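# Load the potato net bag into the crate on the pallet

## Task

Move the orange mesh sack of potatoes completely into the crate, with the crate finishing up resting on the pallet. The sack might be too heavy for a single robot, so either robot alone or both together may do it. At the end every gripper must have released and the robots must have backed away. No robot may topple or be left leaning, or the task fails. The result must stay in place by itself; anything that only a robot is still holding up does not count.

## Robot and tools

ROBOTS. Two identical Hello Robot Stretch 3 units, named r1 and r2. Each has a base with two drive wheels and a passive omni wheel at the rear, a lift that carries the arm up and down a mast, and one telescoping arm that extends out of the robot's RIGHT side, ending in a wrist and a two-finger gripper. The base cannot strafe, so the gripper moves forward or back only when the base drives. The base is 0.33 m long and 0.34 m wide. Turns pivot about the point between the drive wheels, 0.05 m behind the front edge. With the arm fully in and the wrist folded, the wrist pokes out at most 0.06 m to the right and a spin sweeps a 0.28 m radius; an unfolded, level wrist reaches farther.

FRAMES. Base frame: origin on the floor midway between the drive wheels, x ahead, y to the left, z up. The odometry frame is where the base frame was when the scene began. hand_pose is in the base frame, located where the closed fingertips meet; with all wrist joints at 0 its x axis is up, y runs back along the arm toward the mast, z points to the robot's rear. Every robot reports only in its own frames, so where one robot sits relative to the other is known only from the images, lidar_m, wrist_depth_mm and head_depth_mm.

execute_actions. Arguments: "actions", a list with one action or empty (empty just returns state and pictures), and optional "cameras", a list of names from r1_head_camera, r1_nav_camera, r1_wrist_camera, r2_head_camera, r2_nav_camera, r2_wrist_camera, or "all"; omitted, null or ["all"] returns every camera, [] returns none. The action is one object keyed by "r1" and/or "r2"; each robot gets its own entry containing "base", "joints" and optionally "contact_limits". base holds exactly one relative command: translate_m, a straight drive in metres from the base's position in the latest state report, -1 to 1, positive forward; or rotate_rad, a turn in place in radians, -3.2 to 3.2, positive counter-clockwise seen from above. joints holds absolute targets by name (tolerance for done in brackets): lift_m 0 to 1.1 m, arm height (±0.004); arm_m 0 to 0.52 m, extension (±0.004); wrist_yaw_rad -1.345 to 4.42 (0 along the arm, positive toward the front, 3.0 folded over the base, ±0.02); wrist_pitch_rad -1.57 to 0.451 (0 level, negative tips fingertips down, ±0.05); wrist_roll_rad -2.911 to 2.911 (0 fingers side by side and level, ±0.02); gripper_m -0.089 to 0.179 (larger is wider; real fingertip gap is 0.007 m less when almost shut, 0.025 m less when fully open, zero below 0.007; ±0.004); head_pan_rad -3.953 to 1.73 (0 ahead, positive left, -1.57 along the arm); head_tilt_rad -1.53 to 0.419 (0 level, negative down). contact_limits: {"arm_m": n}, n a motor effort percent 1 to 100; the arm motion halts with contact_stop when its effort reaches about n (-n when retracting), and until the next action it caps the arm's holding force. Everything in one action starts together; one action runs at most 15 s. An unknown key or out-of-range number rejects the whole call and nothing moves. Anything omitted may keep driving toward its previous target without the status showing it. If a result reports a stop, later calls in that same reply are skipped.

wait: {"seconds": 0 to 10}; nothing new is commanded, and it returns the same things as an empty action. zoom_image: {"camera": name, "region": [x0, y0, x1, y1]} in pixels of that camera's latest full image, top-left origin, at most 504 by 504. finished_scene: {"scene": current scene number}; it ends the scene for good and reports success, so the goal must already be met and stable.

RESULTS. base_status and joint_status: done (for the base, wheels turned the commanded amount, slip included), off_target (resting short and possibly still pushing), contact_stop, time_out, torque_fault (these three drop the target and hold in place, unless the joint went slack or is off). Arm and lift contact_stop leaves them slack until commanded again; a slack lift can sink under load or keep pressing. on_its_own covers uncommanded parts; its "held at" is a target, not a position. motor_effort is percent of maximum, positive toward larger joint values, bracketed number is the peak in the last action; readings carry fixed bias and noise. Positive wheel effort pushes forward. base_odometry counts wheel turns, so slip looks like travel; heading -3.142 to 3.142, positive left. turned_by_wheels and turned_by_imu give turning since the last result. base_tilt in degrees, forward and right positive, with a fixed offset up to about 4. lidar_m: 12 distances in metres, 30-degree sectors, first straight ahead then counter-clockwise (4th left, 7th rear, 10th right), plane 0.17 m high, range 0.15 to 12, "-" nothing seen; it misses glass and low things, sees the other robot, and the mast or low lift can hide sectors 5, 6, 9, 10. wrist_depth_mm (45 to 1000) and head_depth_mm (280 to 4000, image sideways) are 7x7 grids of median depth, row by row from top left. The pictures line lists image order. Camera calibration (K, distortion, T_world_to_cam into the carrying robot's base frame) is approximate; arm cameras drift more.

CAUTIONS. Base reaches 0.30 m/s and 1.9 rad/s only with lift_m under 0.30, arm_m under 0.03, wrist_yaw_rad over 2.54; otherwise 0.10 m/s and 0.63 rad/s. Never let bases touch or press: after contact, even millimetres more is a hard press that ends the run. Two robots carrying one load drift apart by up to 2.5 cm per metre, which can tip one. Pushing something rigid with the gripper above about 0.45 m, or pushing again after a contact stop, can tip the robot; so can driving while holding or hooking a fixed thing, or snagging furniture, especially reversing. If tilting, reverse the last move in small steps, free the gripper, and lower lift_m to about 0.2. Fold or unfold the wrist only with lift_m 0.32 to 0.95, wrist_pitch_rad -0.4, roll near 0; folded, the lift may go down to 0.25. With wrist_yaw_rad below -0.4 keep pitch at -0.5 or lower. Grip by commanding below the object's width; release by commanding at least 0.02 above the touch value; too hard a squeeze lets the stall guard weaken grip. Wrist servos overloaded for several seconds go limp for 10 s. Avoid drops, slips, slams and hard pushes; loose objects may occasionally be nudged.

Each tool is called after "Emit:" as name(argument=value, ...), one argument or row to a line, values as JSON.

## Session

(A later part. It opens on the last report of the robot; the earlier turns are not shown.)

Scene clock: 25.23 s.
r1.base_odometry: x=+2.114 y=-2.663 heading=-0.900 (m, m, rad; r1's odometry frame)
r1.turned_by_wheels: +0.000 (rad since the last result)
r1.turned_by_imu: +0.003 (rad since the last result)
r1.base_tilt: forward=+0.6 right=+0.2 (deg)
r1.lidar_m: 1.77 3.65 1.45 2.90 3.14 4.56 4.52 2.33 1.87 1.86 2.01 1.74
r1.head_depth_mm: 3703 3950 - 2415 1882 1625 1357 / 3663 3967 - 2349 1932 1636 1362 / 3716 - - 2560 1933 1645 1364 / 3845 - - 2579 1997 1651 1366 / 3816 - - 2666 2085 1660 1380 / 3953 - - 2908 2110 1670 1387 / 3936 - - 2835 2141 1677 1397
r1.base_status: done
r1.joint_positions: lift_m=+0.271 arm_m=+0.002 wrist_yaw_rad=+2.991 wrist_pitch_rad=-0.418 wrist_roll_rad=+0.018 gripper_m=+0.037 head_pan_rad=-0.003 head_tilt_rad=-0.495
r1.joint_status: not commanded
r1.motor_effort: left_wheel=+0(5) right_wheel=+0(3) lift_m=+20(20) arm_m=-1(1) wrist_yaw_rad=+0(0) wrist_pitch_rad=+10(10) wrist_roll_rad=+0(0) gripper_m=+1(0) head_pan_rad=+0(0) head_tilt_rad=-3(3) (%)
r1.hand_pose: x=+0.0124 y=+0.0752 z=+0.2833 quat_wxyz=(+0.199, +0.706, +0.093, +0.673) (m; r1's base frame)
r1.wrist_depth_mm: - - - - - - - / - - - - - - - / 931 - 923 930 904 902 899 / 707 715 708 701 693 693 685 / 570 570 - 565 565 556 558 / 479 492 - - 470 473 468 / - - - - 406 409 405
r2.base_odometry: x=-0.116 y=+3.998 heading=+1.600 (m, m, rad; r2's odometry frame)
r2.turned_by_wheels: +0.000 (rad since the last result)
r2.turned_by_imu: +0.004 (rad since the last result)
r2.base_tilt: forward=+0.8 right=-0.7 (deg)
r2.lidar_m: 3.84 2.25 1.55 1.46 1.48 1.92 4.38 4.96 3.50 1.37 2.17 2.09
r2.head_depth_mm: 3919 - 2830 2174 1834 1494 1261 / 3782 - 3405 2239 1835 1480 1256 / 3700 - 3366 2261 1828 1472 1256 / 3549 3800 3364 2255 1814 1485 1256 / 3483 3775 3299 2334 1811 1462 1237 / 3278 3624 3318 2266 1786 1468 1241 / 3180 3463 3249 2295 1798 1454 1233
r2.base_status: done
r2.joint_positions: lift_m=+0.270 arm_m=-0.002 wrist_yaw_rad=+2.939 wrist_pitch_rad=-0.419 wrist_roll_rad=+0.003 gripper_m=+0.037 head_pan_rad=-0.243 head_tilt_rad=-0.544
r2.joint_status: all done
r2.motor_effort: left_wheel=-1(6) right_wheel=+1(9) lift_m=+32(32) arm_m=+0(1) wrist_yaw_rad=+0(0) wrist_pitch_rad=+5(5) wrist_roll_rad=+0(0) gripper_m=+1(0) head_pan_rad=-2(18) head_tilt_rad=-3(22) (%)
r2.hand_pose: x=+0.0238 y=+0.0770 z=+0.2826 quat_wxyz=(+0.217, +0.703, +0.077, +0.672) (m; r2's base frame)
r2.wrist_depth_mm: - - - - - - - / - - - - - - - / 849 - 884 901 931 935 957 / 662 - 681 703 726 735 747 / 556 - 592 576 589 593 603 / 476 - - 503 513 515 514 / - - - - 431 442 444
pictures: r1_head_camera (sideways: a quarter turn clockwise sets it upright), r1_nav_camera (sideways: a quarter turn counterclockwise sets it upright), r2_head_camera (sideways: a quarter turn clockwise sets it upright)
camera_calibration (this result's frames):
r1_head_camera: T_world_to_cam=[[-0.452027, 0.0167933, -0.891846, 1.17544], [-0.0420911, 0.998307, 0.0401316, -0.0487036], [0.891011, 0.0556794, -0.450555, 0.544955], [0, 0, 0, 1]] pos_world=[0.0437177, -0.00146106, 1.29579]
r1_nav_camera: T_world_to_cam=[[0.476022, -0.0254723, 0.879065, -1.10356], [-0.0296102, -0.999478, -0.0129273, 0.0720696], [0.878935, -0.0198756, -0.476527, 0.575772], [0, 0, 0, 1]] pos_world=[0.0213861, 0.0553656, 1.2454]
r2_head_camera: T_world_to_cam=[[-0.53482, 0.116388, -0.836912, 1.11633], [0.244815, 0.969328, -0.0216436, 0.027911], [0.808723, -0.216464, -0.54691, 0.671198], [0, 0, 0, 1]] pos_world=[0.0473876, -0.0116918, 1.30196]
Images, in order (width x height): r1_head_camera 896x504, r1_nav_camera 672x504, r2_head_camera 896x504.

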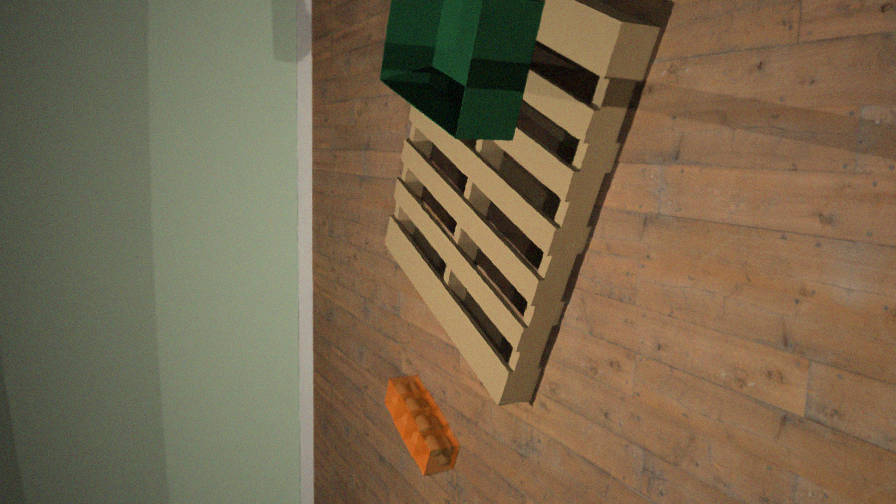

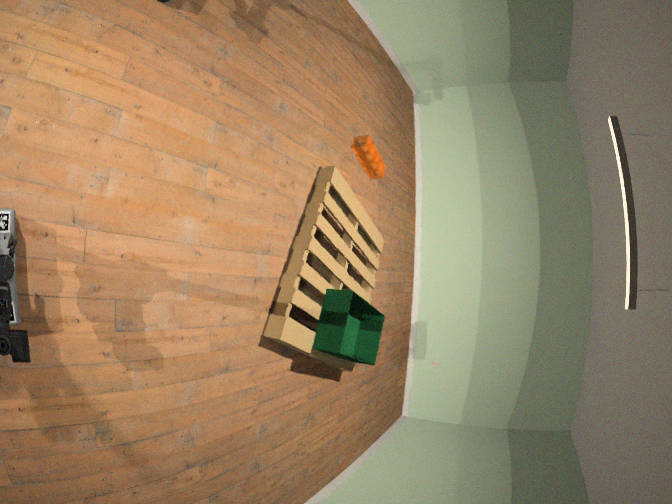

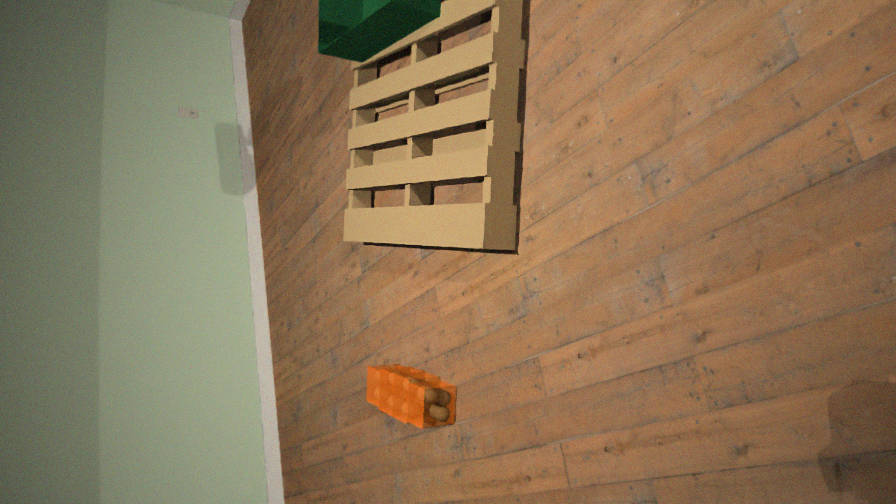

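Emit:
execute_actions(
  actions=[
    {"r1":{"base":{"rotate_rad":0.553}},"r2":{"base":{"rotate_rad":0.25}}},
  ],
  cameras=[],
)

Emit:
execute_actions(
  actions=[
    {"r1":{"base":{"translate_m":1}},"r2":{"base":{"translate_m":1}}},
  ],
  cameras=[],
)

Emit:
execute_actions(
  actions=[
    {"r1":{"base":{"translate_m":0.9}},"r2":{"base":{"translate_m":1}}},
  ],
  cameras=[],
)

Emit:
execute_actions(
  actions=[
    {"r2":{"base":{"rotate_rad":-0.43}}},
  ],
  cameras=[],
)

Emit:
execute_actions(
  actions=[
    {"r1":{"base":{"translate_m":0.53},"joints":{"head_pan_rad":-1.75,"head_tilt_rad":-1.0}},"r2":{"base":{"translate_m":1},"joints":{"head_pan_rad":-1.9,"head_tilt_rad":-0.75}}},
  ],
  cameras=[],
)

Emit:
execute_actions(
  actions=[
    {"r1":{"base":{"rotate_rad":0.505},"joints":{"lift_m":0.45}},"r2":{"base":{"translate_m":0.13}}},
  ],
  cameras=["r1_head_camera","r2_head_camera","r1_nav_camera"],
)

Scene clock: 28.80 s.
r1.base_odometry: x=+2.114 y=-2.663 heading=-0.347 (m, m, rad; r1's odometry frame)
r1.turned_by_wheels: +0.553 (rad since the last result)
r1.turned_by_imu: +0.555 (rad since the last result)
r1.base_tilt: forward=+0.5 right=+0.1 (deg)
r1.lidar_m: 3.61 1.45 2.90 3.20 4.56 4.53 2.28 1.87 1.86 2.04 1.74 1.78
r1.head_depth_mm: 3878 - - 2716 2034 1624 1345 / - - - 2769 2055 1636 1360 / - - - 2760 2070 1643 1368 / - - - 2848 2083 1645 1382 / 3660 3917 - 2824 2099 1660 1373 / 3301 3547 3695 2869 2118 1681 1387 / 3041 3166 3413 2900 2139 1697 1391
r1.base_status: done
r1.joint_positions: lift_m=+0.271 arm_m=+0.002 wrist_yaw_rad=+2.991 wrist_pitch_rad=-0.418 wrist_roll_rad=+0.018 gripper_m=+0.037 head_pan_rad=-0.003 head_tilt_rad=-0.495
r1.joint_status: not commanded
r1.motor_effort: left_wheel=-1(6) right_wheel=+1(5) lift_m=+20(20) arm_m=-1(1) wrist_yaw_rad=+1(0) wrist_pitch_rad=+10(10) wrist_roll_rad=+0(0) gripper_m=+0(1) head_pan_rad=+0(0) head_tilt_rad=-2(2) (%)
r1.hand_pose: x=+0.0124 y=+0.0752 z=+0.2833 quat_wxyz=(+0.199, +0.706, +0.093, +0.673) (m; r1's base frame)
r1.wrist_depth_mm: - - - - - - - / - - - - - - - / 943 - 925 909 915 891 911 / 705 707 706 692 697 687 691 / 571 567 - 566 573 560 557 / 481 494 - - 474 467 466 / - - - - 409 406 405
r2.base_odometry: x=-0.116 y=+3.998 heading=+1.850 (m, m, rad; r2's odometry frame)
r2.turned_by_wheels: +0.250 (rad since the last result)
r2.turned_by_imu: +0.252 (rad since the last result)
r2.base_tilt: forward=+0.7 right=-0.9 (deg)
r2.lidar_m: 3.49 1.79 1.46 1.46 1.60 2.53 4.85 4.03 1.44 3.28 2.08 3.86
r2.head_depth_mm: 3440 3771 3462 2261 1849 1493 1252 / 3372 3709 3439 2280 1819 1488 1262 / 3305 3685 3381 2367 1821 1484 1245 / 3270 3644 3288 2344 1817 1471 1249 / 3309 3597 3309 2340 1814 1477 1247 / 3267 3601 3359 2320 1790 1477 1237 / 3218 3546 3264 2307 1796 1447 1226
r2.base_status: done
r2.joint_positions: lift_m=+0.270 arm_m=-0.002 wrist_yaw_rad=+2.939 wrist_pitch_rad=-0.419 wrist_roll_rad=+0.003 gripper_m=+0.037 head_pan_rad=-0.243 head_tilt_rad=-0.544
r2.joint_status: not commanded
r2.motor_effort: left_wheel=+0(7) right_wheel=+1(9) lift_m=+32(32) arm_m=-1(0) wrist_yaw_rad=+0(0) wrist_pitch_rad=+5(5) wrist_roll_rad=+0(0) gripper_m=+1(0) head_pan_rad=-3(2) head_tilt_rad=-4(3) (%)
r2.hand_pose: x=+0.0238 y=+0.0770 z=+0.2826 quat_wxyz=(+0.217, +0.703, +0.077, +0.672) (m; r2's base frame)
r2.wrist_depth_mm: - - - - - - - / - - - - - - - / 833 - 874 910 918 941 971 / 671 - 697 704 720 735 741 / 559 - 593 580 592 598 613 / 473 - - 502 513 507 508 / - - - - 431 441 440
pictures: none
No camera images: the call's "cameras" was empty. Leave "cameras" out to get every camera's image.

Scene clock: 33.90 s.
r1.base_odometry: x=+3.054 y=-3.003 heading=-0.347 (m, m, rad; r1's odometry frame)
r1.turned_by_wheels: +0.000 (rad since the last result)
r1.turned_by_imu: +0.005 (rad since the last result)
r1.base_tilt: forward=+0.6 right=+0.0 (deg)
r1.lidar_m: 2.81 1.10 2.27 2.49 3.89 5.31 3.08 2.50 2.48 1.26 1.23 3.42
r1.head_depth_mm: 3251 3419 3671 2693 1962 1626 1364 / 3494 3690 3854 2719 2053 1634 1361 / 3536 3789 3966 2779 2058 1640 1371 / 3120 3360 3604 2822 2098 1662 1373 / 2832 3015 3265 2831 2101 1671 1378 / 2567 2709 2893 2851 2127 1380 1312 / 2360 2485 2625 2696 2138 1400 1284
r1.base_status: done
r1.joint_positions: lift_m=+0.271 arm_m=+0.002 wrist_yaw_rad=+2.991 wrist_pitch_rad=-0.418 wrist_roll_rad=+0.018 gripper_m=+0.037 head_pan_rad=-0.003 head_tilt_rad=-0.495
r1.joint_status: not commanded
r1.motor_effort: left_wheel=-1(5) right_wheel=+1(6) lift_m=+20(20) arm_m=-1(1) wrist_yaw_rad=+0(0) wrist_pitch_rad=+10(9) wrist_roll_rad=+0(0) gripper_m=+0(1) head_pan_rad=+0(1) head_tilt_rad=-2(3) (%)
r1.hand_pose: x=+0.0124 y=+0.0752 z=+0.2833 quat_wxyz=(+0.199, +0.706, +0.093, +0.673) (m; r1's base frame)
r1.wrist_depth_mm: - - - - - - - / - - - - - - - / 924 - 921 916 896 909 800 / 712 703 696 701 694 695 688 / 571 569 - 563 561 563 561 / 480 492 - - 469 476 470 / - - - - 404 409 406
r2.base_odometry: x=-0.391 y=+4.960 heading=+1.850 (m, m, rad; r2's odometry frame)
r2.turned_by_wheels: +0.000 (rad since the last result)
r2.turned_by_imu: +0.004 (rad since the last result)
r2.base_tilt: forward=+0.7 right=-0.6 (deg)
r2.lidar_m: 2.87 1.58 1.30 1.29 1.42 2.25 5.82 1.13 1.09 1.71 1.92 2.89
r2.head_depth_mm: 2534 2809 3025 2411 1852 1503 1255 / 2507 2777 3019 2338 1757 1486 1250 / 2514 2752 3037 2354 1816 1481 1256 / 2455 2715 2953 2341 1812 1472 1247 / 2430 2671 2915 2358 1811 1466 1237 / 2391 2634 2891 2299 1791 1468 1237 / 2373 2618 2871 2281 1789 1461 1237
r2.base_status: done
r2.joint_positions: lift_m=+0.270 arm_m=-0.002 wrist_yaw_rad=+2.939 wrist_pitch_rad=-0.419 wrist_roll_rad=+0.003 gripper_m=+0.037 head_pan_rad=-0.243 head_tilt_rad=-0.544
r2.joint_status: not commanded
r2.motor_effort: left_wheel=-1(6) right_wheel=+2(10) lift_m=+32(32) arm_m=+0(0) wrist_yaw_rad=+0(1) wrist_pitch_rad=+5(5) wrist_roll_rad=+0(0) gripper_m=+1(1) head_pan_rad=-2(2) head_tilt_rad=-3(3) (%)
r2.hand_pose: x=+0.0238 y=+0.0770 z=+0.2826 quat_wxyz=(+0.217, +0.703, +0.077, +0.672) (m; r2's base frame)
r2.wrist_depth_mm: - - - - - - - / - - - - - - - / 834 - 892 904 908 944 957 / 670 - 690 713 719 731 744 / 562 - 588 578 605 601 609 / 479 - - 497 514 500 508 / - - - - 434 439 440
pictures: none
No camera images: the call's "cameras" was empty. Leave "cameras" out to get every camera's image.

Scene clock: 39.00 s.
r1.base_odometry: x=+3.901 y=-3.309 heading=-0.347 (m, m, rad; r1's odometry frame)
r1.turned_by_wheels: +0.000 (rad since the last result)
r1.turned_by_imu: +0.005 (rad since the last result)
r1.base_tilt: forward=+0.6 right=+0.1 (deg)
r1.lidar_m: 1.00 1.72 1.71 1.88 2.94 5.99 3.78 3.06 1.26 1.43 2.75 2.74
r1.head_depth_mm: 2560 2720 2990 2725 2038 1614 1342 / 2751 2927 3192 2743 2059 1347 1295 / 857 2816 3099 2769 2073 1360 1223 / 2299 2506 2686 2551 1203 1362 1257 / 1971 2150 2326 2513 2087 1635 1374 / 1896 2020 2155 2313 2126 1670 1389 / 1753 1852 1968 2062 2103 1674 1395
r1.base_status: done
r1.joint_positions: lift_m=+0.271 arm_m=+0.002 wrist_yaw_rad=+2.991 wrist_pitch_rad=-0.418 wrist_roll_rad=+0.018 gripper_m=+0.037 head_pan_rad=-0.003 head_tilt_rad=-0.495
r1.joint_status: not commanded
r1.motor_effort: left_wheel=-1(5) right_wheel=+1(5) lift_m=+20(20) arm_m=-1(1) wrist_yaw_rad=+0(0) wrist_pitch_rad=+10(9) wrist_roll_rad=+0(0) gripper_m=+0(0) head_pan_rad=+1(0) head_tilt_rad=-2(2) (%)
r1.hand_pose: x=+0.0124 y=+0.0752 z=+0.2833 quat_wxyz=(+0.199, +0.706, +0.093, +0.673) (m; r1's base frame)
r1.wrist_depth_mm: - - - - - - - / - - - - - - - / 938 - 934 918 909 892 879 / 714 715 700 692 690 692 689 / 562 568 - 567 559 559 562 / 481 490 - - 475 471 467 / - - - - 407 406 403
r2.base_odometry: x=-0.666 y=+5.921 heading=+1.849 (m, m, rad; r2's odometry frame)
r2.turned_by_wheels: +0.000 (rad since the last result)
r2.turned_by_imu: +0.004 (rad since the last result)
r2.base_tilt: forward=+0.7 right=-0.8 (deg)
r2.lidar_m: 1.89 1.36 1.12 1.11 1.23 1.95 6.81 0.99 1.87 1.93 2.31 1.89
r2.head_depth_mm: 1653 1830 2067 2227 1836 1495 1260 / 1635 1791 2014 2223 1833 1495 1257 / 1622 1797 2005 2185 1831 1479 1242 / 1608 1763 1973 2168 1806 1478 1250 / 1593 1755 1945 2133 1802 1468 1241 / 1567 1725 1928 2090 1796 1472 1237 / 1555 1696 1906 2106 1785 1458 1238
r2.base_status: done
r2.joint_positions: lift_m=+0.270 arm_m=-0.002 wrist_yaw_rad=+2.939 wrist_pitch_rad=-0.419 wrist_roll_rad=+0.003 gripper_m=+0.037 head_pan_rad=-0.243 head_tilt_rad=-0.544
r2.joint_status: not commanded
r2.motor_effort: left_wheel=-1(6) right_wheel=+1(8) lift_m=+32(32) arm_m=+0(0) wrist_yaw_rad=+1(0) wrist_pitch_rad=+5(5) wrist_roll_rad=+0(0) gripper_m=+0(1) head_pan_rad=-2(3) head_tilt_rad=-3(4) (%)
r2.hand_pose: x=+0.0238 y=+0.0770 z=+0.2826 quat_wxyz=(+0.217, +0.703, +0.077, +0.672) (m; r2's base frame)
r2.wrist_depth_mm: - - - - - - - / - - - - - - - / 832 - 868 901 926 938 968 / 665 - 698 692 721 723 742 / 556 - 588 577 606 603 609 / 478 - - 505 503 507 512 / - - - - 432 445 444
pictures: none
No camera images: the call's "cameras" was empty. Leave "cameras" out to get every camera's image.

Scene clock: 40.30 s.
r1.base_odometry: x=+3.901 y=-3.309 heading=-0.347 (m, m, rad; r1's odometry frame)
r1.turned_by_wheels: +0.000 (rad since the last result)
r1.turned_by_imu: +0.000 (rad since the last result)
r1.base_tilt: forward=+0.6 right=+0.2 (deg)
r1.lidar_m: 1.00 1.71 1.71 1.87 2.95 5.98 3.77 3.07 1.27 1.42 2.74 2.74
r1.head_depth_mm: 2543 2729 2966 2708 2017 1625 1349 / 2696 2936 3198 2759 2038 1506 1325 / 855 2812 3093 2796 2063 1325 1262 / 2312 2502 2655 2447 1255 1410 1276 / 2056 2202 2405 2515 2036 1658 1357 / 1904 2040 2154 2298 2126 1665 1382 / 1756 1843 1951 2080 2097 1694 1385
r1.base_status: not commanded
r1.joint_positions: lift_m=+0.271 arm_m=+0.002 wrist_yaw_rad=+2.991 wrist_pitch_rad=-0.418 wrist_roll_rad=+0.018 gripper_m=+0.037 head_pan_rad=-0.003 head_tilt_rad=-0.495
r1.joint_status: not commanded
r1.motor_effort: left_wheel=-1(0) right_wheel=+1(1) lift_m=+20(20) arm_m=-1(1) wrist_yaw_rad=+0(0) wrist_pitch_rad=+10(9) wrist_roll_rad=+0(0) gripper_m=+0(0) head_pan_rad=+0(0) head_tilt_rad=-2(2) (%)
r1.hand_pose: x=+0.0124 y=+0.0752 z=+0.2833 quat_wxyz=(+0.199, +0.706, +0.093, +0.673) (m; r1's base frame)
r1.wrist_depth_mm: - - - - - - - / - - - - - - - / 930 - 926 909 915 910 908 / 709 706 702 699 696 693 686 / 577 571 - 569 562 558 558 / 475 496 - - 473 469 463 / - - - - 406 403 401
r2.base_odometry: x=-0.666 y=+5.921 heading=+1.420 (m, m, rad; r2's odometry frame)
r2.turned_by_wheels: -0.430 (rad since the last result)
r2.turned_by_imu: -0.432 (rad since the last result)
r2.base_tilt: forward=+1.0 right=-0.8 (deg)
r2.lidar_m: 1.89 1.89 1.28 1.11 1.11 1.29 2.28 1.10 0.99 1.87 1.99 2.18
r2.head_depth_mm: 2241 2535 2903 2406 1844 1484 1177 / 2090 2357 2665 2398 1817 1477 1257 / 1959 2200 2455 2354 1815 1498 1245 / 1867 2057 2310 2382 1805 1476 1237 / 1753 1949 2151 2253 1808 1471 1240 / 1680 1827 2041 2193 1799 1461 1239 / 1588 1728 1907 2073 1792 1456 1235
r2.base_status: done
r2.joint_positions: lift_m=+0.270 arm_m=-0.002 wrist_yaw_rad=+2.939 wrist_pitch_rad=-0.419 wrist_roll_rad=+0.003 gripper_m=+0.037 head_pan_rad=-0.243 head_tilt_rad=-0.544
r2.joint_status: not commanded
r2.motor_effort: left_wheel=+1(7) right_wheel=-2(9) lift_m=+32(32) arm_m=+0(0) wrist_yaw_rad=+1(0) wrist_pitch_rad=+5(5) wrist_roll_rad=+0(0) gripper_m=+0(0) head_pan_rad=-2(2) head_tilt_rad=-3(3) (%)
r2.hand_pose: x=+0.0238 y=+0.0770 z=+0.2826 quat_wxyz=(+0.217, +0.703, +0.077, +0.672) (m; r2's base frame)
r2.wrist_depth_mm: - - - - - - - / 989 - - - - - - / 838 - 882 895 925 948 951 / 670 - 689 719 721 742 759 / 567 - 591 580 607 603 599 / 479 - - 498 507 510 511 / - - - - 435 437 447
pictures: none
No camera images: the call's "cameras" was empty. Leave "cameras" out to get every camera's image.

Scene clock: 45.40 s.
r1.base_odometry: x=+4.399 y=-3.490 heading=-0.347 (m, m, rad; r1's odometry frame)
r1.turned_by_wheels: +0.000 (rad since the last result)
r1.turned_by_imu: +0.003 (rad since the last result)
r1.base_tilt: forward=+0.6 right=-0.1 (deg)
r1.lidar_m: 1.70 1.38 1.37 1.51 2.37 6.38 4.17 3.41 1.55 2.86 2.33 1.36
r1.head_depth_mm: 1914 1816 1628 1379 1344 1228 1131 / 2407 1901 1626 1453 1369 1237 - / 2436 1924 1588 1519 1375 1241 - / 2468 2052 1678 1554 1386 1252 1115 / 2482 2080 1780 1576 1367 1253 1137 / 2520 2079 1800 1568 1341 1261 1147 / 2575 2107 1800 1579 1391 1267 1148
r1.base_status: done
r1.joint_positions: lift_m=+0.271 arm_m=+0.002 wrist_yaw_rad=+2.991 wrist_pitch_rad=-0.418 wrist_roll_rad=+0.018 gripper_m=+0.037 head_pan_rad=-1.743 head_tilt_rad=-0.988
r1.joint_status: all done
r1.motor_effort: left_wheel=-1(6) right_wheel=+1(6) lift_m=+19(20) arm_m=-1(1) wrist_yaw_rad=+0(0) wrist_pitch_rad=+10(10) wrist_roll_rad=+0(0) gripper_m=+0(0) head_pan_rad=-3(35) head_tilt_rad=-5(33) (%)
r1.hand_pose: x=+0.0124 y=+0.0752 z=+0.2833 quat_wxyz=(+0.199, +0.706, +0.093, +0.673) (m; r1's base frame)
r1.wrist_depth_mm: - - - - - - - / - - - - - - - / 934 - 932 917 918 893 900 / 717 701 704 700 700 688 683 / 570 569 - 566 563 563 556 / 474 490 - - 480 470 468 / - - - - 407 405 405
r2.base_odometry: x=-0.515 y=+6.910 heading=+1.420 (m, m, rad; r2's odometry frame)
r2.turned_by_wheels: +0.000 (rad since the last result)
r2.turned_by_imu: +0.004 (rad since the last result)
r2.base_tilt: forward=+0.8 right=-0.8 (deg)
r2.lidar_m: 0.92 0.92 1.07 1.36 1.36 1.59 1.37 1.37 1.99 1.97 1.81 1.05
r2.head_depth_mm: - 3106 2346 1810 1544 1331 1162 / - 3110 2159 1799 1536 1313 1156 / 3844 2907 2096 1763 1534 1319 1154 / 3698 2448 2116 1746 1522 1310 1152 / 3415 2457 2125 1720 1519 1302 1140 / 3183 2921 2195 1793 1512 1297 1135 / 3027 2938 2258 1797 1499 1295 1137
r2.base_status: done
r2.joint_positions: lift_m=+0.270 arm_m=-0.002 wrist_yaw_rad=+2.939 wrist_pitch_rad=-0.419 wrist_roll_rad=+0.003 gripper_m=+0.037 head_pan_rad=-1.893 head_tilt_rad=-0.741
r2.joint_status: all done
r2.motor_effort: left_wheel=+1(8) right_wheel=-2(6) lift_m=+32(32) arm_m=+0(0) wrist_yaw_rad=+0(0) wrist_pitch_rad=+5(5) wrist_roll_rad=+0(0) gripper_m=+0(1) head_pan_rad=-2(30) head_tilt_rad=-5(21) (%)
r2.hand_pose: x=+0.0238 y=+0.0770 z=+0.2826 quat_wxyz=(+0.217, +0.703, +0.077, +0.672) (m; r2's base frame)
r2.wrist_depth_mm: - - - - - 992 801 / - - - - - - 822 / 841 - 870 907 905 948 858 / 672 - 689 706 715 724 739 / 554 - 601 585 614 599 605 / 475 - - 506 512 505 514 / - - - - 436 437 447
pictures: none
No camera images: the call's "cameras" was empty. Leave "cameras" out to get every camera's image.

Scene clock: 47.87 s.
r1.base_odometry: x=+4.399 y=-3.490 heading=+0.158 (m, m, rad; r1's odometry frame)
r1.turned_by_wheels: +0.505 (rad since the last result)
r1.turned_by_imu: +0.507 (rad since the last result)
r1.base_tilt: forward=+0.5 right=-0.2 (deg)
r1.lidar_m: 1.38 1.37 1.50 2.30 6.41 4.26 3.40 1.56 2.92 2.36 1.48 1.72
r1.head_depth_mm: 2405 2001 1691 1519 1361 1227 1137 / 2383 2000 1754 1540 1364 1257 - / 2456 2031 1757 1506 1355 1268 - / 2456 2042 1764 1486 1357 1271 1138 / 2390 2073 1780 1557 1386 1254 1134 / 2323 2109 1794 1573 1399 1257 1136 / 2245 2109 1727 1576 1399 1272 1148
r1.base_status: done
r1.joint_positions: lift_m=+0.449 arm_m=+0.002 wrist_yaw_rad=+2.991 wrist_pitch_rad=-0.417 wrist_roll_rad=+0.018 gripper_m=+0.037 head_pan_rad=-1.743 head_tilt_rad=-0.988
r1.joint_status: all done
r1.motor_effort: left_wheel=+0(5) right_wheel=+2(6) lift_m=+51(55) arm_m=-1(2) wrist_yaw_rad=+0(0) wrist_pitch_rad=+9(10) wrist_roll_rad=+0(0) gripper_m=+0(0) head_pan_rad=-3(3) head_tilt_rad=-5(5) (%)
r1.hand_pose: x=+0.0124 y=+0.0752 z=+0.4622 quat_wxyz=(+0.199, +0.706, +0.093, +0.673) (m; r1's base frame)
r1.wrist_depth_mm: - - - - - - - / - - - - - - - / - - - - - - - / - - - - - - 999 / 843 831 - 830 817 813 811 / 697 696 - 696 685 685 684 / 601 603 593 594 593 592 594
r2.base_odometry: x=-0.496 y=+7.038 heading=+1.420 (m, m, rad; r2's odometry frame)
r2.turned_by_wheels: +0.000 (rad since the last result)
r2.turned_by_imu: +0.001 (rad since the last result)
r2.base_tilt: forward=+0.9 right=-0.8 (deg)
r2.lidar_m: 0.79 0.79 0.92 1.40 1.39 1.63 1.49 6.63 2.01 2.31 1.56 0.91
r2.head_depth_mm: - 3108 2130 1836 1440 1328 1163 / - 3078 2246 1799 1543 1321 1161 / 3827 2511 2076 1789 1527 1311 1152 / 3646 2465 2117 1751 1532 1314 1150 / 3388 2817 2165 1784 1502 1303 1145 / 3193 2957 2264 1815 1512 1295 1139 / 2994 2928 2224 1792 1500 1301 1134
r2.base_status: done
r2.joint_positions: lift_m=+0.270 arm_m=-0.002 wrist_yaw_rad=+2.939 wrist_pitch_rad=-0.419 wrist_roll_rad=+0.003 gripper_m=+0.037 head_pan_rad=-1.893 head_tilt_rad=-0.741
r2.joint_status: not commanded
r2.motor_effort: left_wheel=+1(8) right_wheel=-2(5) lift_m=+32(32) arm_m=+0(0) wrist_yaw_rad=+0(0) wrist_pitch_rad=+5(5) wrist_roll_rad=+0(0) gripper_m=+0(1) head_pan_rad=-3(3) head_tilt_rad=-5(5) (%)
r2.hand_pose: x=+0.0238 y=+0.0770 z=+0.2826 quat_wxyz=(+0.217, +0.703, +0.077, +0.672) (m; r2's base frame)
r2.wrist_depth_mm: - - - - - 874 703 / - - - - - 922 716 / 848 - 879 911 919 887 743 / 662 - 693 706 715 724 709 / 552 - 590 577 603 598 607 / 478 - - 498 508 509 513 / - - - - 430 440 445
pictures: r1_head_camera (sideways: a quarter turn clockwise sets it upright), r1_nav_camera (sideways: a quarter turn counterclockwise sets it upright), r2_head_camera (sideways: a quarter turn clockwise sets it upright)
camera_calibration (this result's frames):
r1_head_camera: T_world_to_cam=[[0.156342, 0.805531, -0.571556, 0.754263], [0.98685, -0.151436, 0.0565113, -0.0762731], [-0.0410326, -0.572875, -0.818615, 1.0294], [0, 0, 0, 1]] pos_world=[-0.000413867, -0.0294165, 1.27809]
r1_nav_camera: T_world_to_cam=[[-0.167425, -0.818931, 0.548928, -0.669365], [-0.97955, 0.201197, 0.00139433, 0.0592154], [-0.111584, -0.537468, -0.835869, 1.04921], [0, 0, 0, 1]] pos_world=[0.0630112, 0.00383819, 1.24435]
r2_head_camera: T_world_to_cam=[[0.206953, 0.669246, -0.713638, 0.951115], [0.948244, -0.316774, -0.0220819, 0.0241851], [-0.24084, -0.672133, -0.700166, 0.876963], [0, 0, 0, 1]] pos_world=[-0.00856078, -0.0394328, 1.29331]
Images, in order (width x height): r1_head_camera 896x504, r1_nav_camera 672x504, r2_head_camera 896x504.

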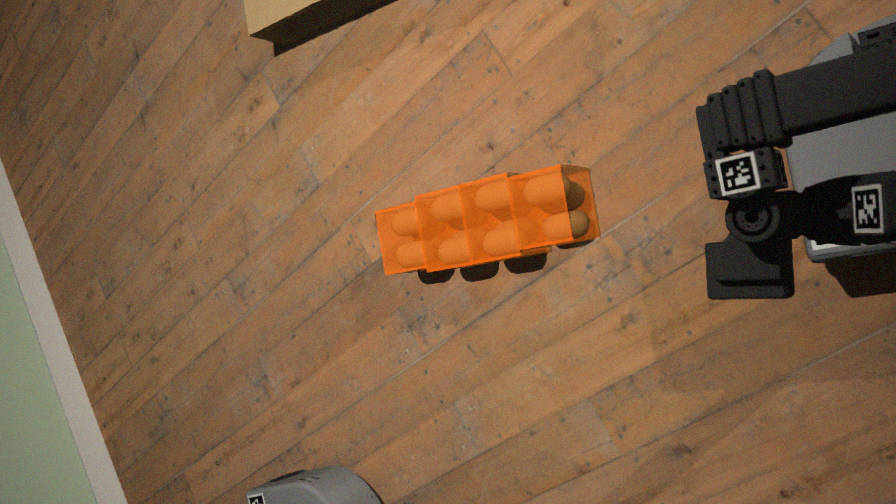

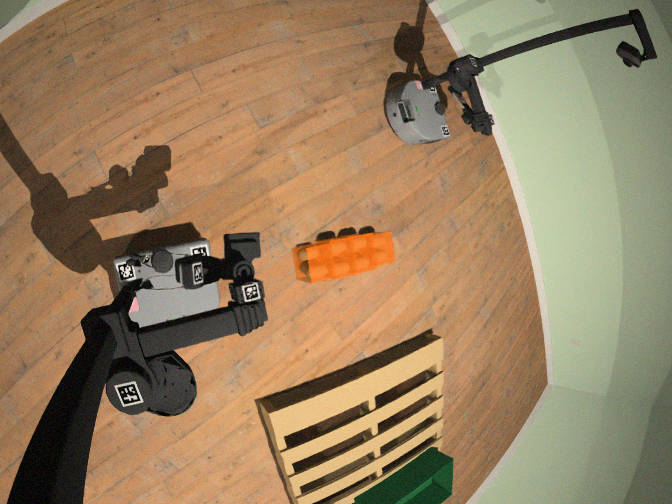

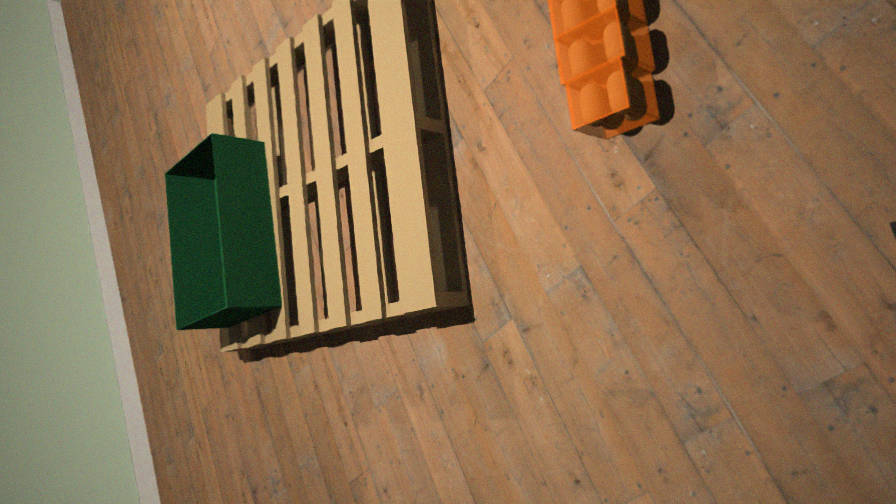

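Emit:
execute_actions(
  actions=[
    {"r1":{"base":{"translate_m":-0.07},"joints":{"wrist_yaw_rad":0,"gripper_m":0.179}},"r2":{"base":{"translate_m":0.08}}},
  ],
  cameras=[],
)

Emit:
execute_actions(
  actions=[
    {"r1":{"joints":{"wrist_pitch_rad":-1.5,"wrist_roll_rad":0,"arm_m":0.3}},"r2":{"base":{"rotate_rad":-1.675}}},
  ],
  cameras=[],
)

Emit:
execute_actions(
  actions=[
    {"r1":{"joints":{"head_pan_rad":-2.7,"head_tilt_rad":-0.75}},"r2":{"base":{"translate_m":0.7},"joints":{"lift_m":0.295,"head_pan_rad":-0.4}}},
  ],
  cameras=[],
)

Emit:
execute_actions(
  actions=[
    {"r2":{"joints":{"lift_m":0.45,"arm_m":0.15,"wrist_yaw_rad":0,"gripper_m":0.179}}},
  ],
  cameras=[],
)

Emit:
execute_actions(
  actions=[
    {"r2":{"joints":{"wrist_pitch_rad":-1.5,"arm_m":0.25}}},
  ],
)

Scene clock: 51.43 s.
r1.base_odometry: x=+4.330 y=-3.501 heading=+0.158 (m, m, rad; r1's odometry frame)
r1.turned_by_wheels: +0.000 (rad since the last result)
r1.turned_by_imu: +0.001 (rad since the last result)
r1.base_tilt: forward=+0.5 right=+0.0 (deg)
r1.lidar_m: 1.45 1.44 1.57 2.41 6.39 4.13 3.34 1.48 2.95 2.38 1.59 1.80
r1.head_depth_mm: 2366 2008 1638 1519 1366 1227 1131 / 2410 2025 1740 1531 1360 1264 - / 2453 2036 1755 1540 1384 1272 - / 2470 2055 1777 1456 1338 1234 1153 / 2402 2061 1775 1540 1400 1249 1133 / 2366 2091 1811 1568 1398 1256 1144 / 2303 2106 1801 1588 1404 1261 1148
r1.base_status: done
r1.joint_positions: lift_m=+0.449 arm_m=+0.002 wrist_yaw_rad=+0.002 wrist_pitch_rad=-0.417 wrist_roll_rad=+0.018 gripper_m=+0.179 head_pan_rad=-1.743 head_tilt_rad=-0.988
r1.joint_status: all done
r1.motor_effort: left_wheel=-1(5) right_wheel=+1(1) lift_m=+51(51) arm_m=-1(1) wrist_yaw_rad=-1(2) wrist_pitch_rad=+9(10) wrist_roll_rad=+0(0) gripper_m=+0(81) head_pan_rad=-2(3) head_tilt_rad=-5(5) (%)
r1.hand_pose: x=-0.0211 y=-0.3712 z=+0.4622 quat_wxyz=(+0.686, +0.146, -0.697, -0.147) (m; r1's base frame)
r1.wrist_depth_mm: - - - - - - - / - - - - - - - / - - - - - - - / - - - - - 987 827 / 841 856 829 715 821 846 691 / - 694 698 631 694 670 681 / 582 596 593 562 595 592 577
r2.base_odometry: x=-0.484 y=+7.117 heading=+1.420 (m, m, rad; r2's odometry frame)
r2.turned_by_wheels: +0.000 (rad since the last result)
r2.turned_by_imu: +0.001 (rad since the last result)
r2.base_tilt: forward=+0.9 right=-0.9 (deg)
r2.lidar_m: 0.71 0.72 0.83 1.41 1.41 1.65 1.60 1.60 2.03 3.34 1.40 0.82
r2.head_depth_mm: - 3061 2162 1856 1449 1335 1164 / - 3085 2219 1799 1532 1322 1157 / 3783 2533 2160 1785 1540 1303 1157 / 3632 2478 2118 1766 1527 1311 1152 / 3349 2979 2174 1824 1529 1312 1145 / 3167 2941 2277 1820 1520 1297 1136 / 3020 2908 2249 1791 1510 1299 1139
r2.base_status: done
r2.joint_positions: lift_m=+0.270 arm_m=-0.002 wrist_yaw_rad=+2.939 wrist_pitch_rad=-0.419 wrist_roll_rad=+0.003 gripper_m=+0.037 head_pan_rad=-1.893 head_tilt_rad=-0.741
r2.joint_status: not commanded
r2.motor_effort: left_wheel=+0(7) right_wheel=-3(6) lift_m=+32(32) arm_m=+0(0) wrist_yaw_rad=+0(0) wrist_pitch_rad=+5(5) wrist_roll_rad=+0(0) gripper_m=+0(0) head_pan_rad=-2(2) head_tilt_rad=-4(5) (%)
r2.hand_pose: x=+0.0238 y=+0.0770 z=+0.2826 quat_wxyz=(+0.217, +0.703, +0.077, +0.672) (m; r2's base frame)
r2.wrist_depth_mm: - - - - - 789 615 / - - - - - 832 642 / 853 - 873 905 913 826 668 / 679 - 707 712 725 729 674 / 548 - 590 578 596 602 616 / 481 - - 514 510 507 512 / - - - - 430 439 448
pictures: none
No camera images: the call's "cameras" was empty. Leave "cameras" out to get every camera's image.

Scene clock: 54.83 s.
r1.base_odometry: x=+4.330 y=-3.501 heading=+0.158 (m, m, rad; r1's odometry frame)
r1.turned_by_wheels: +0.000 (rad since the last result)
r1.turned_by_imu: +0.001 (rad since the last result)
r1.base_tilt: forward=+0.6 right=+0.2 (deg)
r1.lidar_m: 1.45 1.44 1.57 2.40 6.38 4.14 3.34 1.49 2.94 2.37 1.60 1.80
r1.head_depth_mm: 2393 2001 1642 1515 1355 1226 1130 / 2405 2026 1747 1540 1373 1256 - / 2446 2032 1751 1571 1354 1223 - / 2464 2042 1754 1600 1335 1245 1158 / 2400 2070 1774 1545 1386 1249 1137 / 2374 2103 1797 1576 1395 1252 1139 / 2258 2114 1818 1577 1405 1271 1149
r1.base_status: not commanded
r1.joint_positions: lift_m=+0.449 arm_m=+0.300 wrist_yaw_rad=+0.000 wrist_pitch_rad=-1.496 wrist_roll_rad=+0.005 gripper_m=+0.179 head_pan_rad=-1.743 head_tilt_rad=-0.988
r1.joint_status: all done
r1.motor_effort: left_wheel=+0(0) right_wheel=+2(1) lift_m=+51(51) arm_m=+7(7) wrist_yaw_rad=+0(2) wrist_pitch_rad=-2(12) wrist_roll_rad=-4(4) gripper_m=+0(0) head_pan_rad=-3(3) head_tilt_rad=-5(5) (%)
r1.hand_pose: x=-0.0216 y=-0.4395 z=+0.3308 quat_wxyz=(+0.517, +0.480, -0.519, -0.483) (m; r1's base frame)
r1.wrist_depth_mm: 466 460 466 424 465 477 478 / 465 464 473 421 474 484 487 / 474 477 481 485 486 489 494 / 484 485 490 491 491 499 507 / 491 496 498 508 501 510 511 / - 505 510 514 514 520 527 / 516 514 516 519 529 531 531
r2.base_odometry: x=-0.484 y=+7.117 heading=-0.255 (m, m, rad; r2's odometry frame)
r2.turned_by_wheels: -1.675 (rad since the last result)
r2.turned_by_imu: -1.681 (rad since the last result)
r2.base_tilt: forward=+0.8 right=-0.9 (deg)
r2.lidar_m: 2.04 1.68 0.87 0.72 0.72 0.79 1.26 1.41 1.57 2.48 1.60 2.05
r2.head_depth_mm: 1410 1540 1706 1804 1540 1320 1163 / 1553 1705 1905 1846 1546 1325 1157 / 1705 1910 2100 1833 1530 1320 1151 / 1895 2137 2261 1820 1519 1310 1155 / 2126 2447 2248 1845 1519 1304 1139 / 2464 2790 2270 1815 1509 1301 1142 / 2877 2931 2213 1812 1507 1296 1142
r2.base_status: done
r2.joint_positions: lift_m=+0.270 arm_m=-0.002 wrist_yaw_rad=+2.939 wrist_pitch_rad=-0.419 wrist_roll_rad=+0.003 gripper_m=+0.037 head_pan_rad=-1.893 head_tilt_rad=-0.741
r2.joint_status: not commanded
r2.motor_effort: left_wheel=+1(8) right_wheel=-2(8) lift_m=+33(32) arm_m=-1(0) wrist_yaw_rad=+0(0) wrist_pitch_rad=+5(5) wrist_roll_rad=+0(0) gripper_m=+1(1) head_pan_rad=-2(2) head_tilt_rad=-4(5) (%)
r2.hand_pose: x=+0.0238 y=+0.0770 z=+0.2826 quat_wxyz=(+0.217, +0.703, +0.077, +0.672) (m; r2's base frame)
r2.wrist_depth_mm: - 667 727 843 998 - - / 610 719 792 940 - - - / 646 - 826 900 924 936 964 / 650 - 697 705 712 728 749 / 560 - 595 582 603 600 610 / 481 - - 499 511 506 511 / - - - - 439 440 440
pictures: none
No camera images: the call's "cameras" was empty. Leave "cameras" out to get every camera's image.

Scene clock: 58.87 s.
r1.base_odometry: x=+4.330 y=-3.501 heading=+0.158 (m, m, rad; r1's odometry frame)
r1.turned_by_wheels: +0.000 (rad since the last result)
r1.turned_by_imu: +0.001 (rad since the last result)
r1.base_tilt: forward=+0.6 right=+0.1 (deg)
r1.lidar_m: 1.45 1.44 1.56 2.40 6.38 4.15 3.34 1.48 2.95 1.50 2.35 1.80
r1.head_depth_mm: 2995 3030 2336 1854 1567 1344 1197 / 3056 3093 2116 1771 1535 1351 1184 / 3015 3093 2037 1773 1459 1308 1191 / 3057 3214 1948 1789 1509 1312 1204 / 3058 3222 2018 1813 1455 1382 1208 / 3050 3277 2342 1803 1497 1388 1225 / 3120 3309 2463 1854 1551 1391 1257
r1.base_status: not commanded
r1.joint_positions: lift_m=+0.449 arm_m=+0.300 wrist_yaw_rad=+0.000 wrist_pitch_rad=-1.496 wrist_roll_rad=+0.005 gripper_m=+0.179 head_pan_rad=-2.693 head_tilt_rad=-0.754
r1.joint_status: all done
r1.motor_effort: left_wheel=-1(1) right_wheel=+1(2) lift_m=+51(51) arm_m=+6(6) wrist_yaw_rad=-1(0) wrist_pitch_rad=-2(2) wrist_roll_rad=-3(3) gripper_m=+0(1) head_pan_rad=-3(34) head_tilt_rad=+2(16) (%)
r1.hand_pose: x=-0.0216 y=-0.4395 z=+0.3308 quat_wxyz=(+0.517, +0.480, -0.519, -0.483) (m; r1's base frame)
r1.wrist_depth_mm: 455 460 461 420 470 475 476 / 465 469 470 421 478 478 484 / 474 477 481 484 486 492 492 / 487 485 491 492 494 503 505 / 489 498 501 502 508 511 515 / - 509 509 508 513 523 524 / 511 510 521 518 527 529 536
r2.base_odometry: x=+0.194 y=+6.941 heading=-0.255 (m, m, rad; r2's odometry frame)
r2.turned_by_wheels: +0.000 (rad since the last result)
r2.turned_by_imu: +0.003 (rad since the last result)
r2.base_tilt: forward=+0.6 right=-0.8 (deg)
r2.lidar_m: 2.68 2.23 1.16 0.95 0.95 1.06 1.69 2.07 2.30 1.51 6.28 1.36
r2.head_depth_mm: - 3087 2314 1738 1445 1328 1159 / - 3063 2078 1733 1422 1322 1154 / 3722 3026 1884 1728 1425 1294 1162 / 3359 3008 2003 1691 1411 1282 1144 / 3074 3054 1949 1706 1490 1302 1145 / 2846 2963 2246 1807 1513 1300 1143 / 2605 2788 2228 1808 1517 1299 1138
r2.base_status: done
r2.joint_positions: lift_m=+0.295 arm_m=-0.002 wrist_yaw_rad=+2.939 wrist_pitch_rad=-0.419 wrist_roll_rad=+0.003 gripper_m=+0.037 head_pan_rad=-0.407 head_tilt_rad=-0.741
r2.joint_status: all done
r2.motor_effort: left_wheel=+1(8) right_wheel=-2(6) lift_m=+47(50) arm_m=+0(0) wrist_yaw_rad=+1(0) wrist_pitch_rad=+5(5) wrist_roll_rad=+0(0) gripper_m=+0(0) head_pan_rad=+3(30) head_tilt_rad=-4(5) (%)
r2.hand_pose: x=+0.0238 y=+0.0770 z=+0.3072 quat_wxyz=(+0.217, +0.703, +0.076, +0.673) (m; r2's base frame)
r2.wrist_depth_mm: - 871 959 - - - - / 801 959 - - - - - / 841 - 950 975 989 995 - / 721 - 739 754 759 785 795 / 597 - 624 614 642 643 651 / 505 507 - 535 544 542 545 / 462 - - 464 457 468 465
pictures: none
No camera images: the call's "cameras" was empty. Leave "cameras" out to get every camera's image.

Scene clock: 61.37 s.
r1.base_odometry: x=+4.330 y=-3.501 heading=+0.158 (m, m, rad; r1's odometry frame)
r1.turned_by_wheels: +0.000 (rad since the last result)
r1.turned_by_imu: +0.001 (rad since the last result)
r1.base_tilt: forward=+0.5 right=+0.1 (deg)
r1.lidar_m: 1.45 1.44 1.56 2.41 6.37 4.16 3.35 1.49 2.96 1.51 2.35 1.81
r1.head_depth_mm: 2976 3056 2337 1844 1566 1344 1196 / 3021 3063 2116 1754 1543 1353 1187 / 3037 3183 2044 1754 1463 1312 1186 / 3066 3155 1969 1784 1517 1327 1194 / 3056 3201 2016 1811 1457 1374 1202 / 3074 3250 2345 1804 1495 1384 1227 / 3113 3299 2470 1850 1551 1391 1256
r1.base_status: not commanded
r1.joint_positions: lift_m=+0.449 arm_m=+0.300 wrist_yaw_rad=+0.000 wrist_pitch_rad=-1.496 wrist_roll_rad=+0.005 gripper_m=+0.179 head_pan_rad=-2.693 head_tilt_rad=-0.754
r1.joint_status: not commanded
r1.motor_effort: left_wheel=-1(0) right_wheel=+1(1) lift_m=+51(51) arm_m=+6(6) wrist_yaw_rad=+0(0) wrist_pitch_rad=-2(2) wrist_roll_rad=-3(3) gripper_m=+0(0) head_pan_rad=-3(3) head_tilt_rad=+2(1) (%)
r1.hand_pose: x=-0.0216 y=-0.4395 z=+0.3308 quat_wxyz=(+0.517, +0.480, -0.519, -0.483) (m; r1's base frame)
r1.wrist_depth_mm: 456 461 462 423 466 472 474 / 466 469 470 424 476 482 489 / 475 474 480 484 490 487 494 / 484 486 486 493 497 501 502 / 486 496 500 501 505 507 515 / - 505 512 510 514 522 525 / 514 513 516 516 522 527 535
r2.base_odometry: x=+0.194 y=+6.941 heading=-0.255 (m, m, rad; r2's odometry frame)
r2.turned_by_wheels: +0.000 (rad since the last result)
r2.turned_by_imu: +0.000 (rad since the last result)
r2.base_tilt: forward=+0.6 right=-0.7 (deg)
r2.lidar_m: 2.68 2.23 1.16 0.96 0.95 1.05 1.69 2.07 2.30 1.51 6.34 1.36
r2.head_depth_mm: - 3101 2325 1726 1455 1326 1161 / - 3048 2100 1718 1412 1322 1159 / 3639 3048 1900 1753 1429 1289 1155 / 3410 2977 2001 1697 1420 1277 1143 / 3097 3009 1934 1702 1492 1310 1147 / 2829 2961 2246 1819 1520 1299 1139 / 2615 2815 2205 1791 1517 1291 1143
r2.base_status: not commanded
r2.joint_positions: lift_m=+0.450 arm_m=+0.150 wrist_yaw_rad=+0.002 wrist_pitch_rad=-0.419 wrist_roll_rad=+0.003 gripper_m=+0.179 head_pan_rad=-0.407 head_tilt_rad=-0.741
r2.joint_status: all done
r2.motor_effort: left_wheel=+1(1) right_wheel=-2(2) lift_m=+46(48) arm_m=+2(3) wrist_yaw_rad=-1(2) wrist_pitch_rad=+5(5) wrist_roll_rad=+0(0) gripper_m=+0(84) head_pan_rad=+3(3) head_tilt_rad=-4(4) (%)
r2.hand_pose: x=-0.0210 y=-0.5190 z=+0.4622 quat_wxyz=(+0.691, +0.148, -0.692, -0.147) (m; r2's base frame)
r2.wrist_depth_mm: - - - - - - - / - - - - - - - / - - - - - - - / 796 974 - - - - - / 728 837 833 758 847 878 893 / - 701 718 620 733 744 765 / 591 610 607 526 635 633 625
pictures: none
No camera images: the call's "cameras" was empty. Leave "cameras" out to get every camera's image.

Scene clock: 63.33 s.
r1.base_odometry: x=+4.330 y=-3.501 heading=+0.158 (m, m, rad; r1's odometry frame)
r1.turned_by_wheels: +0.000 (rad since the last result)
r1.turned_by_imu: +0.001 (rad since the last result)
r1.base_tilt: forward=+0.7 right=+0.0 (deg)
r1.lidar_m: 1.45 1.44 1.57 2.41 6.39 4.15 3.35 1.48 2.95 1.51 2.35 1.80
r1.head_depth_mm: 2920 3068 2329 1853 1560 1350 1202 / 2979 3076 2110 1755 1537 1354 1181 / 3027 3150 2037 1765 1471 1307 1189 / 3035 3180 1939 1780 1510 1324 1202 / 3067 3190 2010 1809 1453 1387 1202 / 3090 3247 2350 1807 1504 1384 1223 / 3104 3342 2478 1840 1544 1395 1252
r1.base_status: not commanded
r1.joint_positions: lift_m=+0.449 arm_m=+0.300 wrist_yaw_rad=+0.000 wrist_pitch_rad=-1.496 wrist_roll_rad=+0.005 gripper_m=+0.179 head_pan_rad=-2.693 head_tilt_rad=-0.754
r1.joint_status: not commanded
r1.motor_effort: left_wheel=+0(0) right_wheel=+0(2) lift_m=+51(51) arm_m=+6(6) wrist_yaw_rad=+0(0) wrist_pitch_rad=-2(2) wrist_roll_rad=-3(3) gripper_m=-1(0) head_pan_rad=-3(3) head_tilt_rad=+2(2) (%)
r1.hand_pose: x=-0.0216 y=-0.4395 z=+0.3308 quat_wxyz=(+0.517, +0.480, -0.519, -0.483) (m; r1's base frame)
r1.wrist_depth_mm: 455 459 464 426 471 475 473 / 463 468 470 424 480 478 484 / 471 473 483 485 485 492 495 / 484 486 490 496 496 498 505 / 494 495 500 503 506 509 513 / - 507 508 509 520 519 523 / 516 515 516 521 528 532 535
r2.base_odometry: x=+0.194 y=+6.941 heading=-0.255 (m, m, rad; r2's odometry frame)
r2.turned_by_wheels: +0.000 (rad since the last result)
r2.turned_by_imu: +0.000 (rad since the last result)
r2.base_tilt: forward=+0.9 right=-0.8 (deg)
r2.lidar_m: 2.69 2.23 1.16 0.96 0.95 1.05 1.68 2.08 2.30 1.50 6.32 1.36
r2.head_depth_mm: - 3083 2300 1742 1437 1318 1161 / - 3055 2099 1713 1414 1326 1160 / 3720 3021 1872 1729 1432 1291 1160 / 3364 3022 2004 1709 1415 1285 1146 / 3072 3012 1928 1718 1489 1303 1143 / 2778 2906 2216 1810 1517 1298 1146 / 2571 2776 2222 1802 1503 1292 1137
r2.base_status: not commanded
r2.joint_positions: lift_m=+0.450 arm_m=+0.250 wrist_yaw_rad=+0.001 wrist_pitch_rad=-1.495 wrist_roll_rad=+0.003 gripper_m=+0.179 head_pan_rad=-0.407 head_tilt_rad=-0.741
r2.joint_status: all done
r2.motor_effort: left_wheel=+0(1) right_wheel=-2(2) lift_m=+47(47) arm_m=+3(3) wrist_yaw_rad=+0(2) wrist_pitch_rad=-2(7) wrist_roll_rad=+0(0) gripper_m=+0(0) head_pan_rad=+3(3) head_tilt_rad=-5(5) (%)
r2.hand_pose: x=-0.0216 y=-0.3901 z=+0.3311 quat_wxyz=(+0.518, +0.480, -0.519, -0.481) (m; r2's base frame)
r2.wrist_depth_mm: 465 467 473 470 474 482 481 / 473 476 480 478 490 492 500 / 480 484 486 491 500 497 508 / 497 501 500 505 507 510 517 / 503 500 506 508 519 518 524 / - 514 519 522 534 535 534 / 528 524 530 528 538 550 553
pictures: r1_head_camera (sideways: a quarter turn clockwise sets it upright), r1_nav_camera (sideways: a quarter turn counterclockwise sets it upright), r1_wrist_camera, r2_head_camera (sideways: a quarter turn clockwise sets it upright), r2_nav_camera (sideways: a quarter turn counterclockwise sets it upright), r2_wrist_camera
camera_calibration (this result's frames):
r1_head_camera: T_world_to_cam=[[0.606688, 0.274835, -0.745919, 0.978719], [0.46274, -0.885068, 0.0502612, -0.0649554], [-0.646376, -0.37566, -0.664137, 0.832204], [0, 0, 0, 1]] pos_world=[-0.0258025, -0.0138508, 1.28601]
r1_nav_camera: T_world_to_cam=[[-0.628384, -0.27572, 0.727401, -0.899101], [-0.407188, 0.913328, -0.00556394, 0.0647835], [-0.662821, -0.299685, -0.68619, 0.857937], [0, 0, 0, 1]] pos_world=[0.0300577, -0.0499579, 1.24308]
r1_wrist_camera: T_world_to_cam=[[-0.998993, 0.0170255, 0.0415137, -0.0391244], [0.0206939, 0.995763, 0.0895999, 0.441921], [-0.0398123, 0.0903688, -0.995112, 0.532501], [0, 0, 0, 1]] pos_world=[-0.0270299, -0.487504, 0.491927]
r2_head_camera: T_world_to_cam=[[-0.649608, 0.262942, -0.713352, 0.955967], [0.395848, 0.91805, -0.022082, 0.0275548], [0.649087, -0.296724, -0.700458, 0.871914], [0, 0, 0, 1]] pos_world=[0.044148, -0.0179427, 1.29329]
r2_nav_camera: T_world_to_cam=[[0.567861, -0.300177, 0.766438, -0.956813], [-0.419854, -0.906526, -0.0439694, 0.108836], [0.707995, -0.296823, -0.640811, 0.794619], [0, 0, 0, 1]] pos_world=[0.0264459, 0.0473107, 1.24732]
r2_wrist_camera: T_world_to_cam=[[-0.998472, -0.0325479, 0.0446502, -0.0606053], [-0.0270023, 0.992452, 0.119623, 0.379562], [-0.0482066, 0.118235, -0.991815, 0.535352], [0, 0, 0, 1]] pos_world=[-0.0244561, -0.441967, 0.488271]
Images, in order (width x height): r1_head_camera 896x504, r1_nav_camera 672x504, r1_wrist_camera 644x364, r2_head_camera 896x504, r2_nav_camera 672x504, r2_wrist_camera 644x364.

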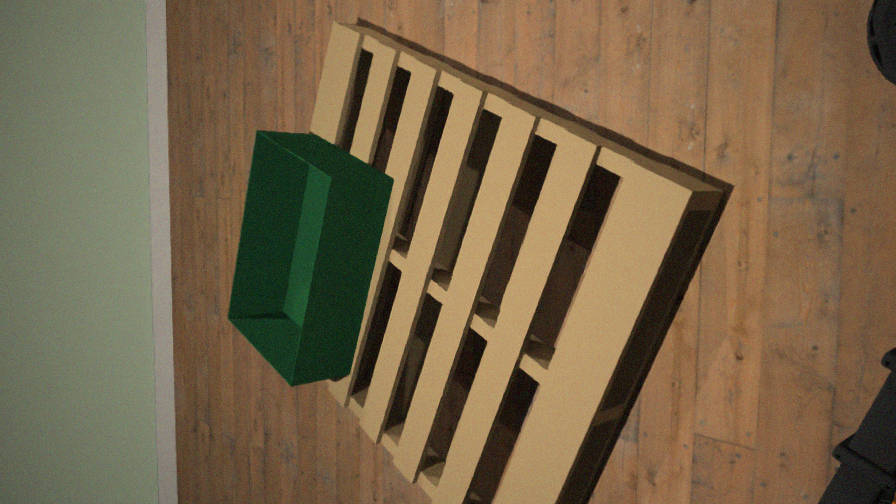

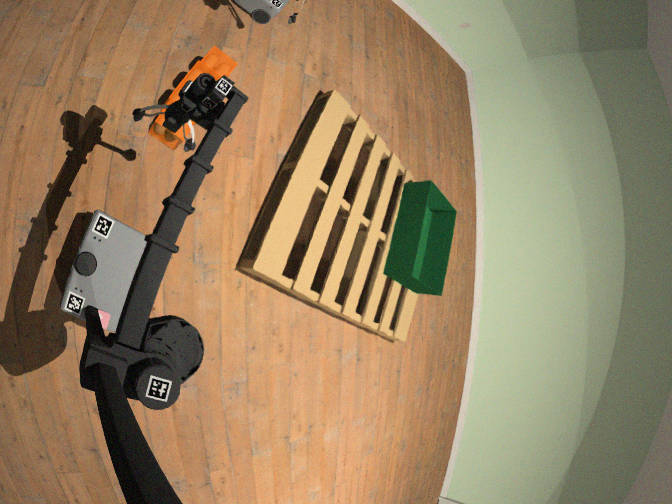

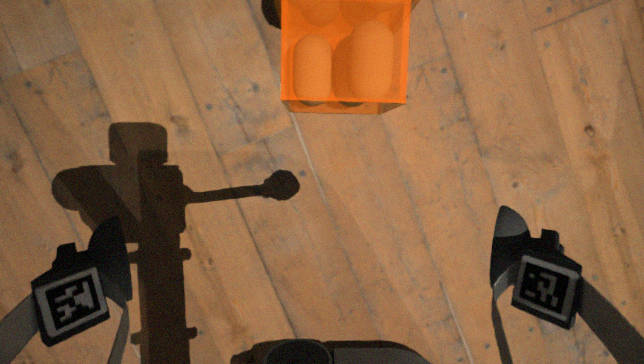

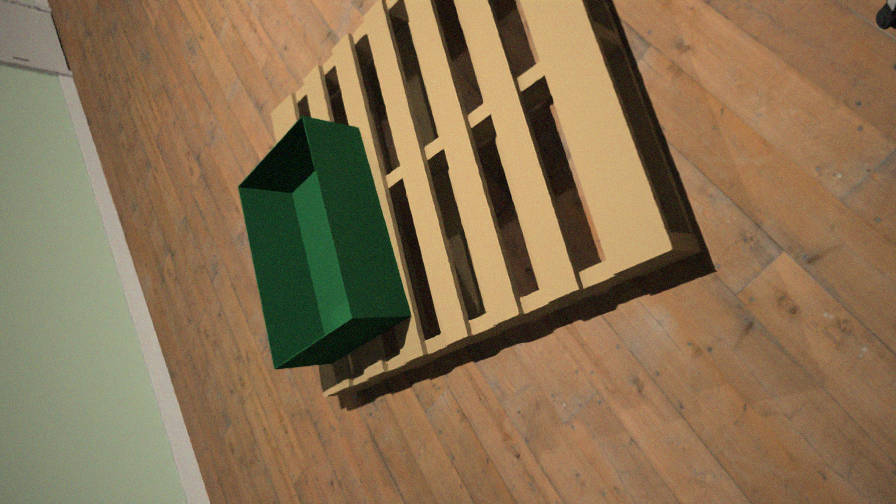

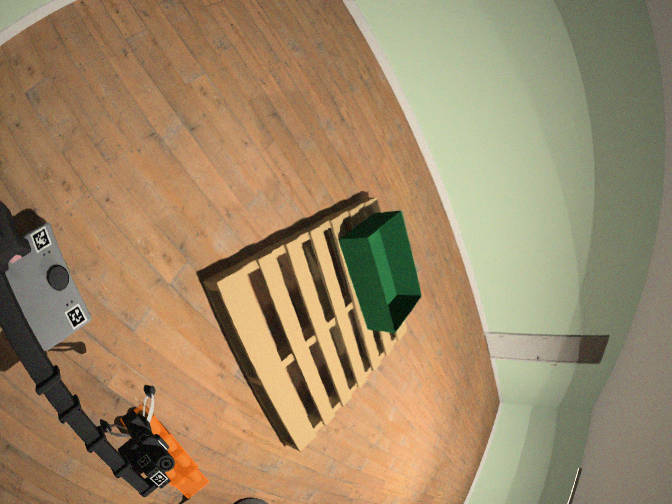

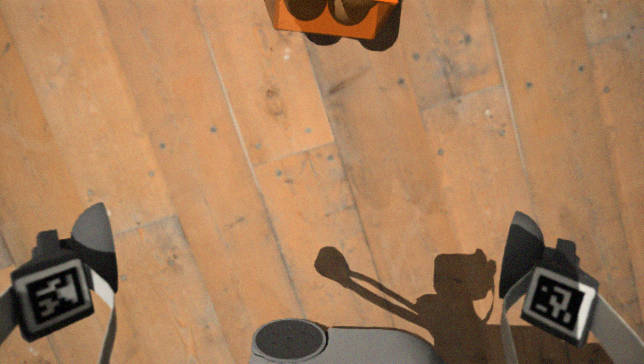

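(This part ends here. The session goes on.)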